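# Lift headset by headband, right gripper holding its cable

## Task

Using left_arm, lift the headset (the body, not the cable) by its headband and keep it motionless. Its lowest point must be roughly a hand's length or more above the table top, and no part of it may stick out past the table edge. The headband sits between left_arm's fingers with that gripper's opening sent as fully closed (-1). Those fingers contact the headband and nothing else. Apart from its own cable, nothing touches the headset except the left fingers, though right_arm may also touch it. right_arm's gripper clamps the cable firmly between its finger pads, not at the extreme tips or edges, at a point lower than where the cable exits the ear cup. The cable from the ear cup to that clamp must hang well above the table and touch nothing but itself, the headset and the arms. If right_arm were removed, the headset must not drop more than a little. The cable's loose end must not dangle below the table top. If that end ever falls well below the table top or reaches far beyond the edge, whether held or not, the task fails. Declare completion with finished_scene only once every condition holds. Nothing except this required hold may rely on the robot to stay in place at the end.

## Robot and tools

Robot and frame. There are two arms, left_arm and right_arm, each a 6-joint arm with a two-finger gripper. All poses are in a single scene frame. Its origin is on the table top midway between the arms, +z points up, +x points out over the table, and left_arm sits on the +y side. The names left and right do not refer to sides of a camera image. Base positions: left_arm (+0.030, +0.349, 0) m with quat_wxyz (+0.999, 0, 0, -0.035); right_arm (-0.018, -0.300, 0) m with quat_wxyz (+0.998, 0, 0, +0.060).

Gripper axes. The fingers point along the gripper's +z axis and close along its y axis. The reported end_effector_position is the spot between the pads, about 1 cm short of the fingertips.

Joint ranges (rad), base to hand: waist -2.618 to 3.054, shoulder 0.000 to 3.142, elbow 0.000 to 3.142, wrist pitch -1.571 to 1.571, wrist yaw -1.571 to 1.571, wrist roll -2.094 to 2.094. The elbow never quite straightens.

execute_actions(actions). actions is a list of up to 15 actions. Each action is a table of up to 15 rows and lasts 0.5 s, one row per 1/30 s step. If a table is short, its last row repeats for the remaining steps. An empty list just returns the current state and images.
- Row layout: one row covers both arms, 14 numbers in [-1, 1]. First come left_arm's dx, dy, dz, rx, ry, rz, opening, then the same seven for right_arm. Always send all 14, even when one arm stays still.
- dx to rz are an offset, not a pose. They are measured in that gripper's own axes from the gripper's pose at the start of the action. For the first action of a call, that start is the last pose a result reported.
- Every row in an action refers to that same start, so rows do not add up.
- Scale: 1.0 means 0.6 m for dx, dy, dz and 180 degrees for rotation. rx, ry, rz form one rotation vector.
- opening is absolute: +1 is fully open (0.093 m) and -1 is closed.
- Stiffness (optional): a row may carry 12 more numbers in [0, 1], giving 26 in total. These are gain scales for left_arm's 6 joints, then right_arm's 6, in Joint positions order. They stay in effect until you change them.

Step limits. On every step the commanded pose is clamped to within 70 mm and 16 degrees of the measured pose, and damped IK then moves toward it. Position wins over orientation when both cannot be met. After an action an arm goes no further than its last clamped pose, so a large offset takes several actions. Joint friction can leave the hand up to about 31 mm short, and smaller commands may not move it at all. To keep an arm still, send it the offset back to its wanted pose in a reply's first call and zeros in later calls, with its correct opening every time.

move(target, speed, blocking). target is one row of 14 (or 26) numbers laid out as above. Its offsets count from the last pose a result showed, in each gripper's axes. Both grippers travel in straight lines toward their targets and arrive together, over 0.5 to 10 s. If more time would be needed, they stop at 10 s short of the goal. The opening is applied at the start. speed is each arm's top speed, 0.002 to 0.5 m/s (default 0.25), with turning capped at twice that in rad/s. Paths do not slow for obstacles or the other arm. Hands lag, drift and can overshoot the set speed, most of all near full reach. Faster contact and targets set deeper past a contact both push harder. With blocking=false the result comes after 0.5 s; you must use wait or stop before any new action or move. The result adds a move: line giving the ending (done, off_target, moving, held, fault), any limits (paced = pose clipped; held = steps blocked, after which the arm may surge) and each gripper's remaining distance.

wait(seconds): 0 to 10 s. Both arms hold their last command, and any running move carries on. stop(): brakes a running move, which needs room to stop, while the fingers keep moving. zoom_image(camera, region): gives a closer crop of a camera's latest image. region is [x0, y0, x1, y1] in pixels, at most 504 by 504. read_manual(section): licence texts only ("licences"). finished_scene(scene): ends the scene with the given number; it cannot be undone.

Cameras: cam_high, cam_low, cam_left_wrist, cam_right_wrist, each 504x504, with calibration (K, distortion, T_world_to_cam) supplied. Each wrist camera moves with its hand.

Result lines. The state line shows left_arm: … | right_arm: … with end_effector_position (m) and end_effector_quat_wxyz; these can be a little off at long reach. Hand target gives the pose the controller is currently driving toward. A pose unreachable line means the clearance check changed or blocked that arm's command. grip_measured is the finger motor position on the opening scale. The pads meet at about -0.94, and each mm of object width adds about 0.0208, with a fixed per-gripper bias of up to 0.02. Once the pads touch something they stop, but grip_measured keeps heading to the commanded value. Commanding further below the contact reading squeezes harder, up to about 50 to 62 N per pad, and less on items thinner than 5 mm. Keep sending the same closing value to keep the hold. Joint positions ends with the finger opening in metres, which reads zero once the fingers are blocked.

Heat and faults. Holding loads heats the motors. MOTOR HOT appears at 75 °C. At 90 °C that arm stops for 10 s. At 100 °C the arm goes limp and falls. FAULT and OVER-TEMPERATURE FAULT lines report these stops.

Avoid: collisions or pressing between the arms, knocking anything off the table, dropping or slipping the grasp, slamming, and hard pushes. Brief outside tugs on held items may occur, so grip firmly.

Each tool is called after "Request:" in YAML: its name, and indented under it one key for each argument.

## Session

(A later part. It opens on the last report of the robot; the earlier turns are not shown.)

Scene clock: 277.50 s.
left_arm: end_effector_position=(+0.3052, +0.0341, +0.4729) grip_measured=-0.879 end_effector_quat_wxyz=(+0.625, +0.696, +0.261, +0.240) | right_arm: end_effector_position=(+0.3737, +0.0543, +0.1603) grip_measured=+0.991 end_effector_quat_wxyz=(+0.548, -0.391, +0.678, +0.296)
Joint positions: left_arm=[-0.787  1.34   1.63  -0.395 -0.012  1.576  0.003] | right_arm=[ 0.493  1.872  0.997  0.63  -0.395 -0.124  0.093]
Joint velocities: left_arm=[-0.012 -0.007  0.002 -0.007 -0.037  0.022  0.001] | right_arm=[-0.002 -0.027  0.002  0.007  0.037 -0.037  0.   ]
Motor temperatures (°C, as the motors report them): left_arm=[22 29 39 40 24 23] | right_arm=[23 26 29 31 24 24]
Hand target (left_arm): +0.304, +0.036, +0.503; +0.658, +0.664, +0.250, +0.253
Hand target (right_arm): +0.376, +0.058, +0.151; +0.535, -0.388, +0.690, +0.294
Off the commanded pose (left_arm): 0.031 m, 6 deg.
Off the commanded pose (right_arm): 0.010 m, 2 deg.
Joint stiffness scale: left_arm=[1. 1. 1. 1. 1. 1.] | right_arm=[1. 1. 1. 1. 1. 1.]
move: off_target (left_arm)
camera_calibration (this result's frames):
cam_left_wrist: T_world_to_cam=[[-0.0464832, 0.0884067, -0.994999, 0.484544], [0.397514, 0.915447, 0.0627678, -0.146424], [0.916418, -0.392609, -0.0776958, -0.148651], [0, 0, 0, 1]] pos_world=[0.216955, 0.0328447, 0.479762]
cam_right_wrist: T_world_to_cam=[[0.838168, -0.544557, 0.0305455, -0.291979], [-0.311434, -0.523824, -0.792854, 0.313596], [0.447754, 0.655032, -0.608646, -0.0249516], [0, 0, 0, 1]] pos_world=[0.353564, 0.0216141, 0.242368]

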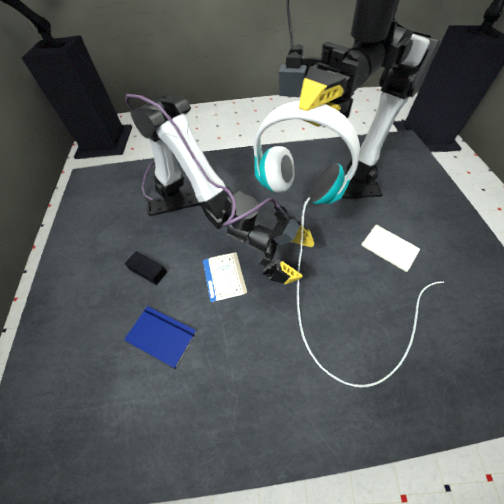

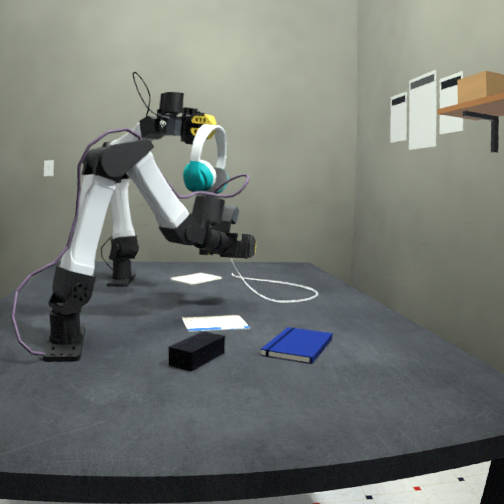

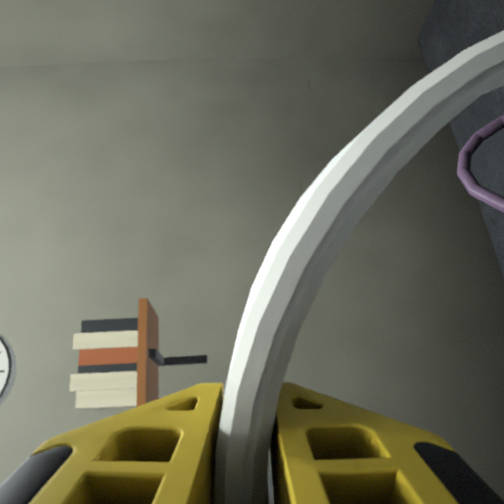

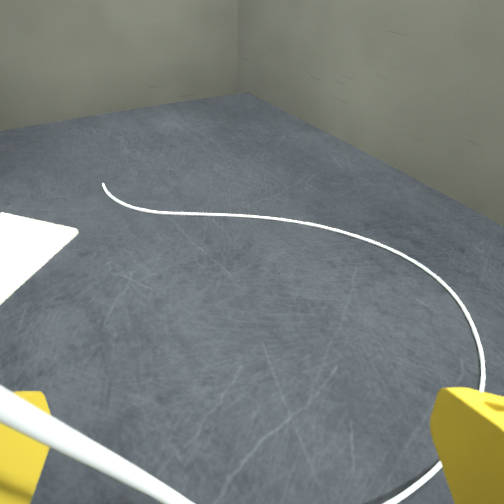

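Request:
zoom_image:
  camera: "cam_high"
  region: [240, 180, 350, 310]

Request:
zoom_image:
  camera: "cam_low"
  region: [170, 150, 290, 290]

Region (240, 180, 350, 310) of cam_high's 504x504 image, scaled by 3.877, with more detail than that image has; it fills the left 426 columns of this view, and the rest is white.

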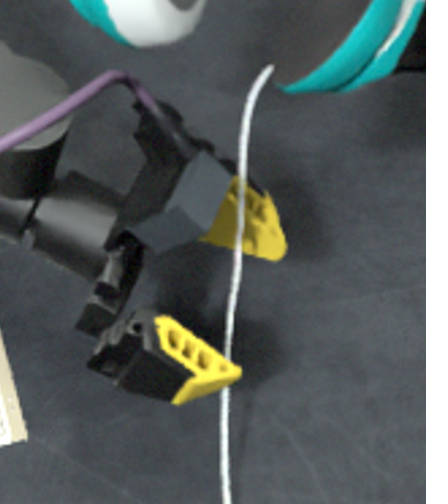

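Region (170, 150, 290, 290) of cam_low's 504x504 image, scaled by 3.600, with more detail than that image has; it fills the left 432 columns of this view, and the rest is white.

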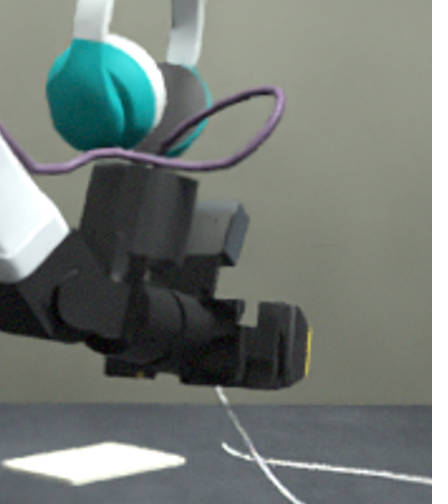

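Request:
move:
  target: [0,0.05,-0.004,-0.03,0,0,-1,0.012,0,0.015,0,0,0,-1]
  speed: 0.05

Request:
zoom_image:
  camera: "cam_high"
  region: [240, 180, 350, 310]

Request:
zoom_image:
  camera: "cam_low"
  region: [170, 150, 290, 290]

Scene clock: 293.80 s.
left_arm: end_effector_position=(+0.3049, +0.0344, +0.4690) grip_measured=-0.879 end_effector_quat_wxyz=(+0.619, +0.701, +0.263, +0.238) | right_arm: end_effector_position=(+0.3759, +0.0554, +0.1606) grip_measured=-0.997 end_effector_quat_wxyz=(+0.555, -0.389, +0.673, +0.296)
Joint positions: left_arm=[-0.787  1.34   1.63  -0.411 -0.012  1.576  0.003] | right_arm=[ 0.493  1.885  0.997  0.66  -0.393 -0.124  0.   ]
Joint velocities: left_arm=[-0.007 -0.037  0.012  0.007  0.037 -0.051 -0.   ] | right_arm=[-0.002 -0.012 -0.007  0.051 -0.007 -0.037  0.   ]
Motor temperatures (°C, as the motors report them): left_arm=[22 29 39 42 24 23] | right_arm=[23 29 31 32 24 24]
Hand target (left_arm): +0.304, +0.036, +0.502; +0.656, +0.666, +0.250, +0.252
Hand target (right_arm): +0.377, +0.060, +0.151; +0.548, -0.391, +0.677, +0.296
Off the commanded pose (left_arm): 0.034 m, 6 deg.
Off the commanded pose (right_arm): 0.011 m, 1 deg.
Joint stiffness scale: left_arm=[1. 1. 1. 1. 1. 1.] | right_arm=[1. 1. 1. 1. 1. 1.]
move: off_target (left_arm, right_arm)
camera_calibration (this result's frames):
cam_left_wrist: T_world_to_cam=[[-0.0569191, 0.100441, -0.993314, 0.482639], [0.398209, 0.914645, 0.0696677, -0.14979], [0.915527, -0.391581, -0.0920572, -0.141588], [0, 0, 0, 1]] pos_world=[0.216747, 0.0330847, 0.476813]
cam_right_wrist: T_world_to_cam=[[0.83639, -0.546896, 0.0368187, -0.293442], [-0.301481, -0.515084, -0.80237, 0.312409], [0.457778, 0.659994, -0.59569, -0.0326136], [0, 0, 0, 1]] pos_world=[0.354547, 0.0219596, 0.242044]

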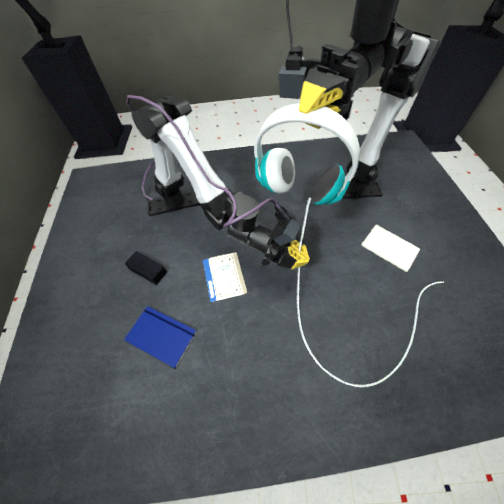

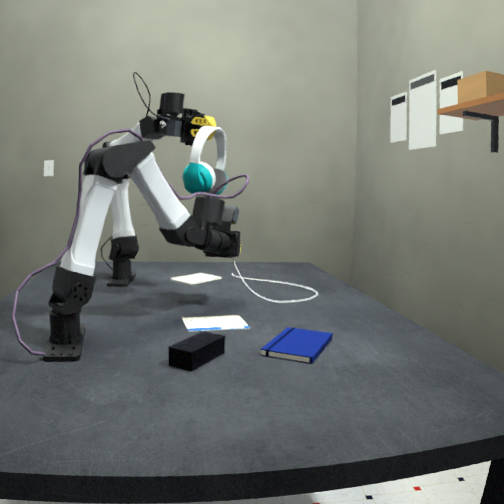

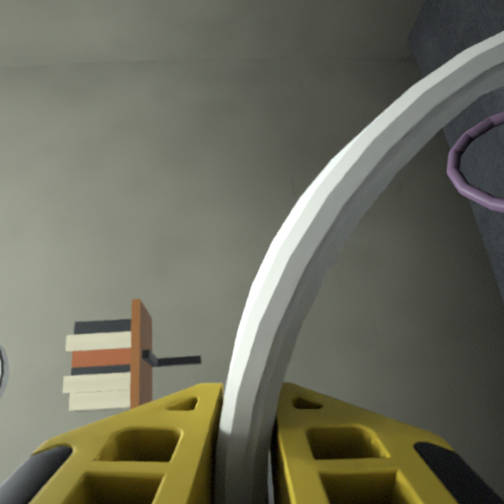

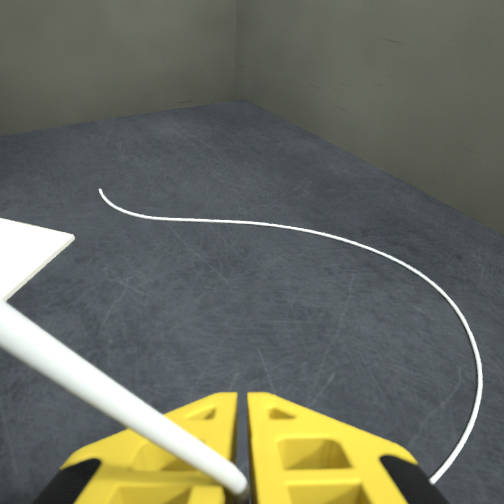

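Region (240, 180, 350, 310) of cam_high's 504x504 image, scaled by 3.877, with more detail than that image has; it fills the left 426 columns of this view, and the rest is white.

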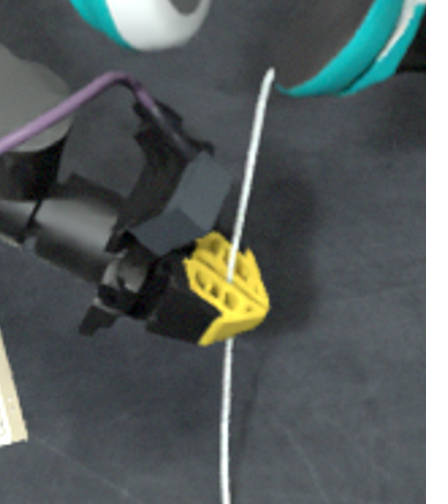

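Region (170, 150, 290, 290) of cam_low's 504x504 image, scaled by 3.600, with more detail than that image has; it fills the left 432 columns of this view, and the rest is white.

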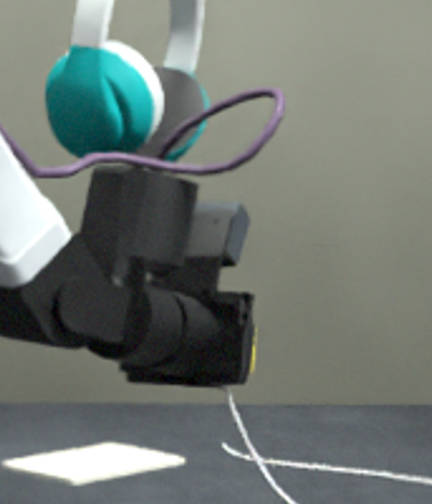

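Request:
finished_scene:
  scene: 1

The scene is finished: the task was done.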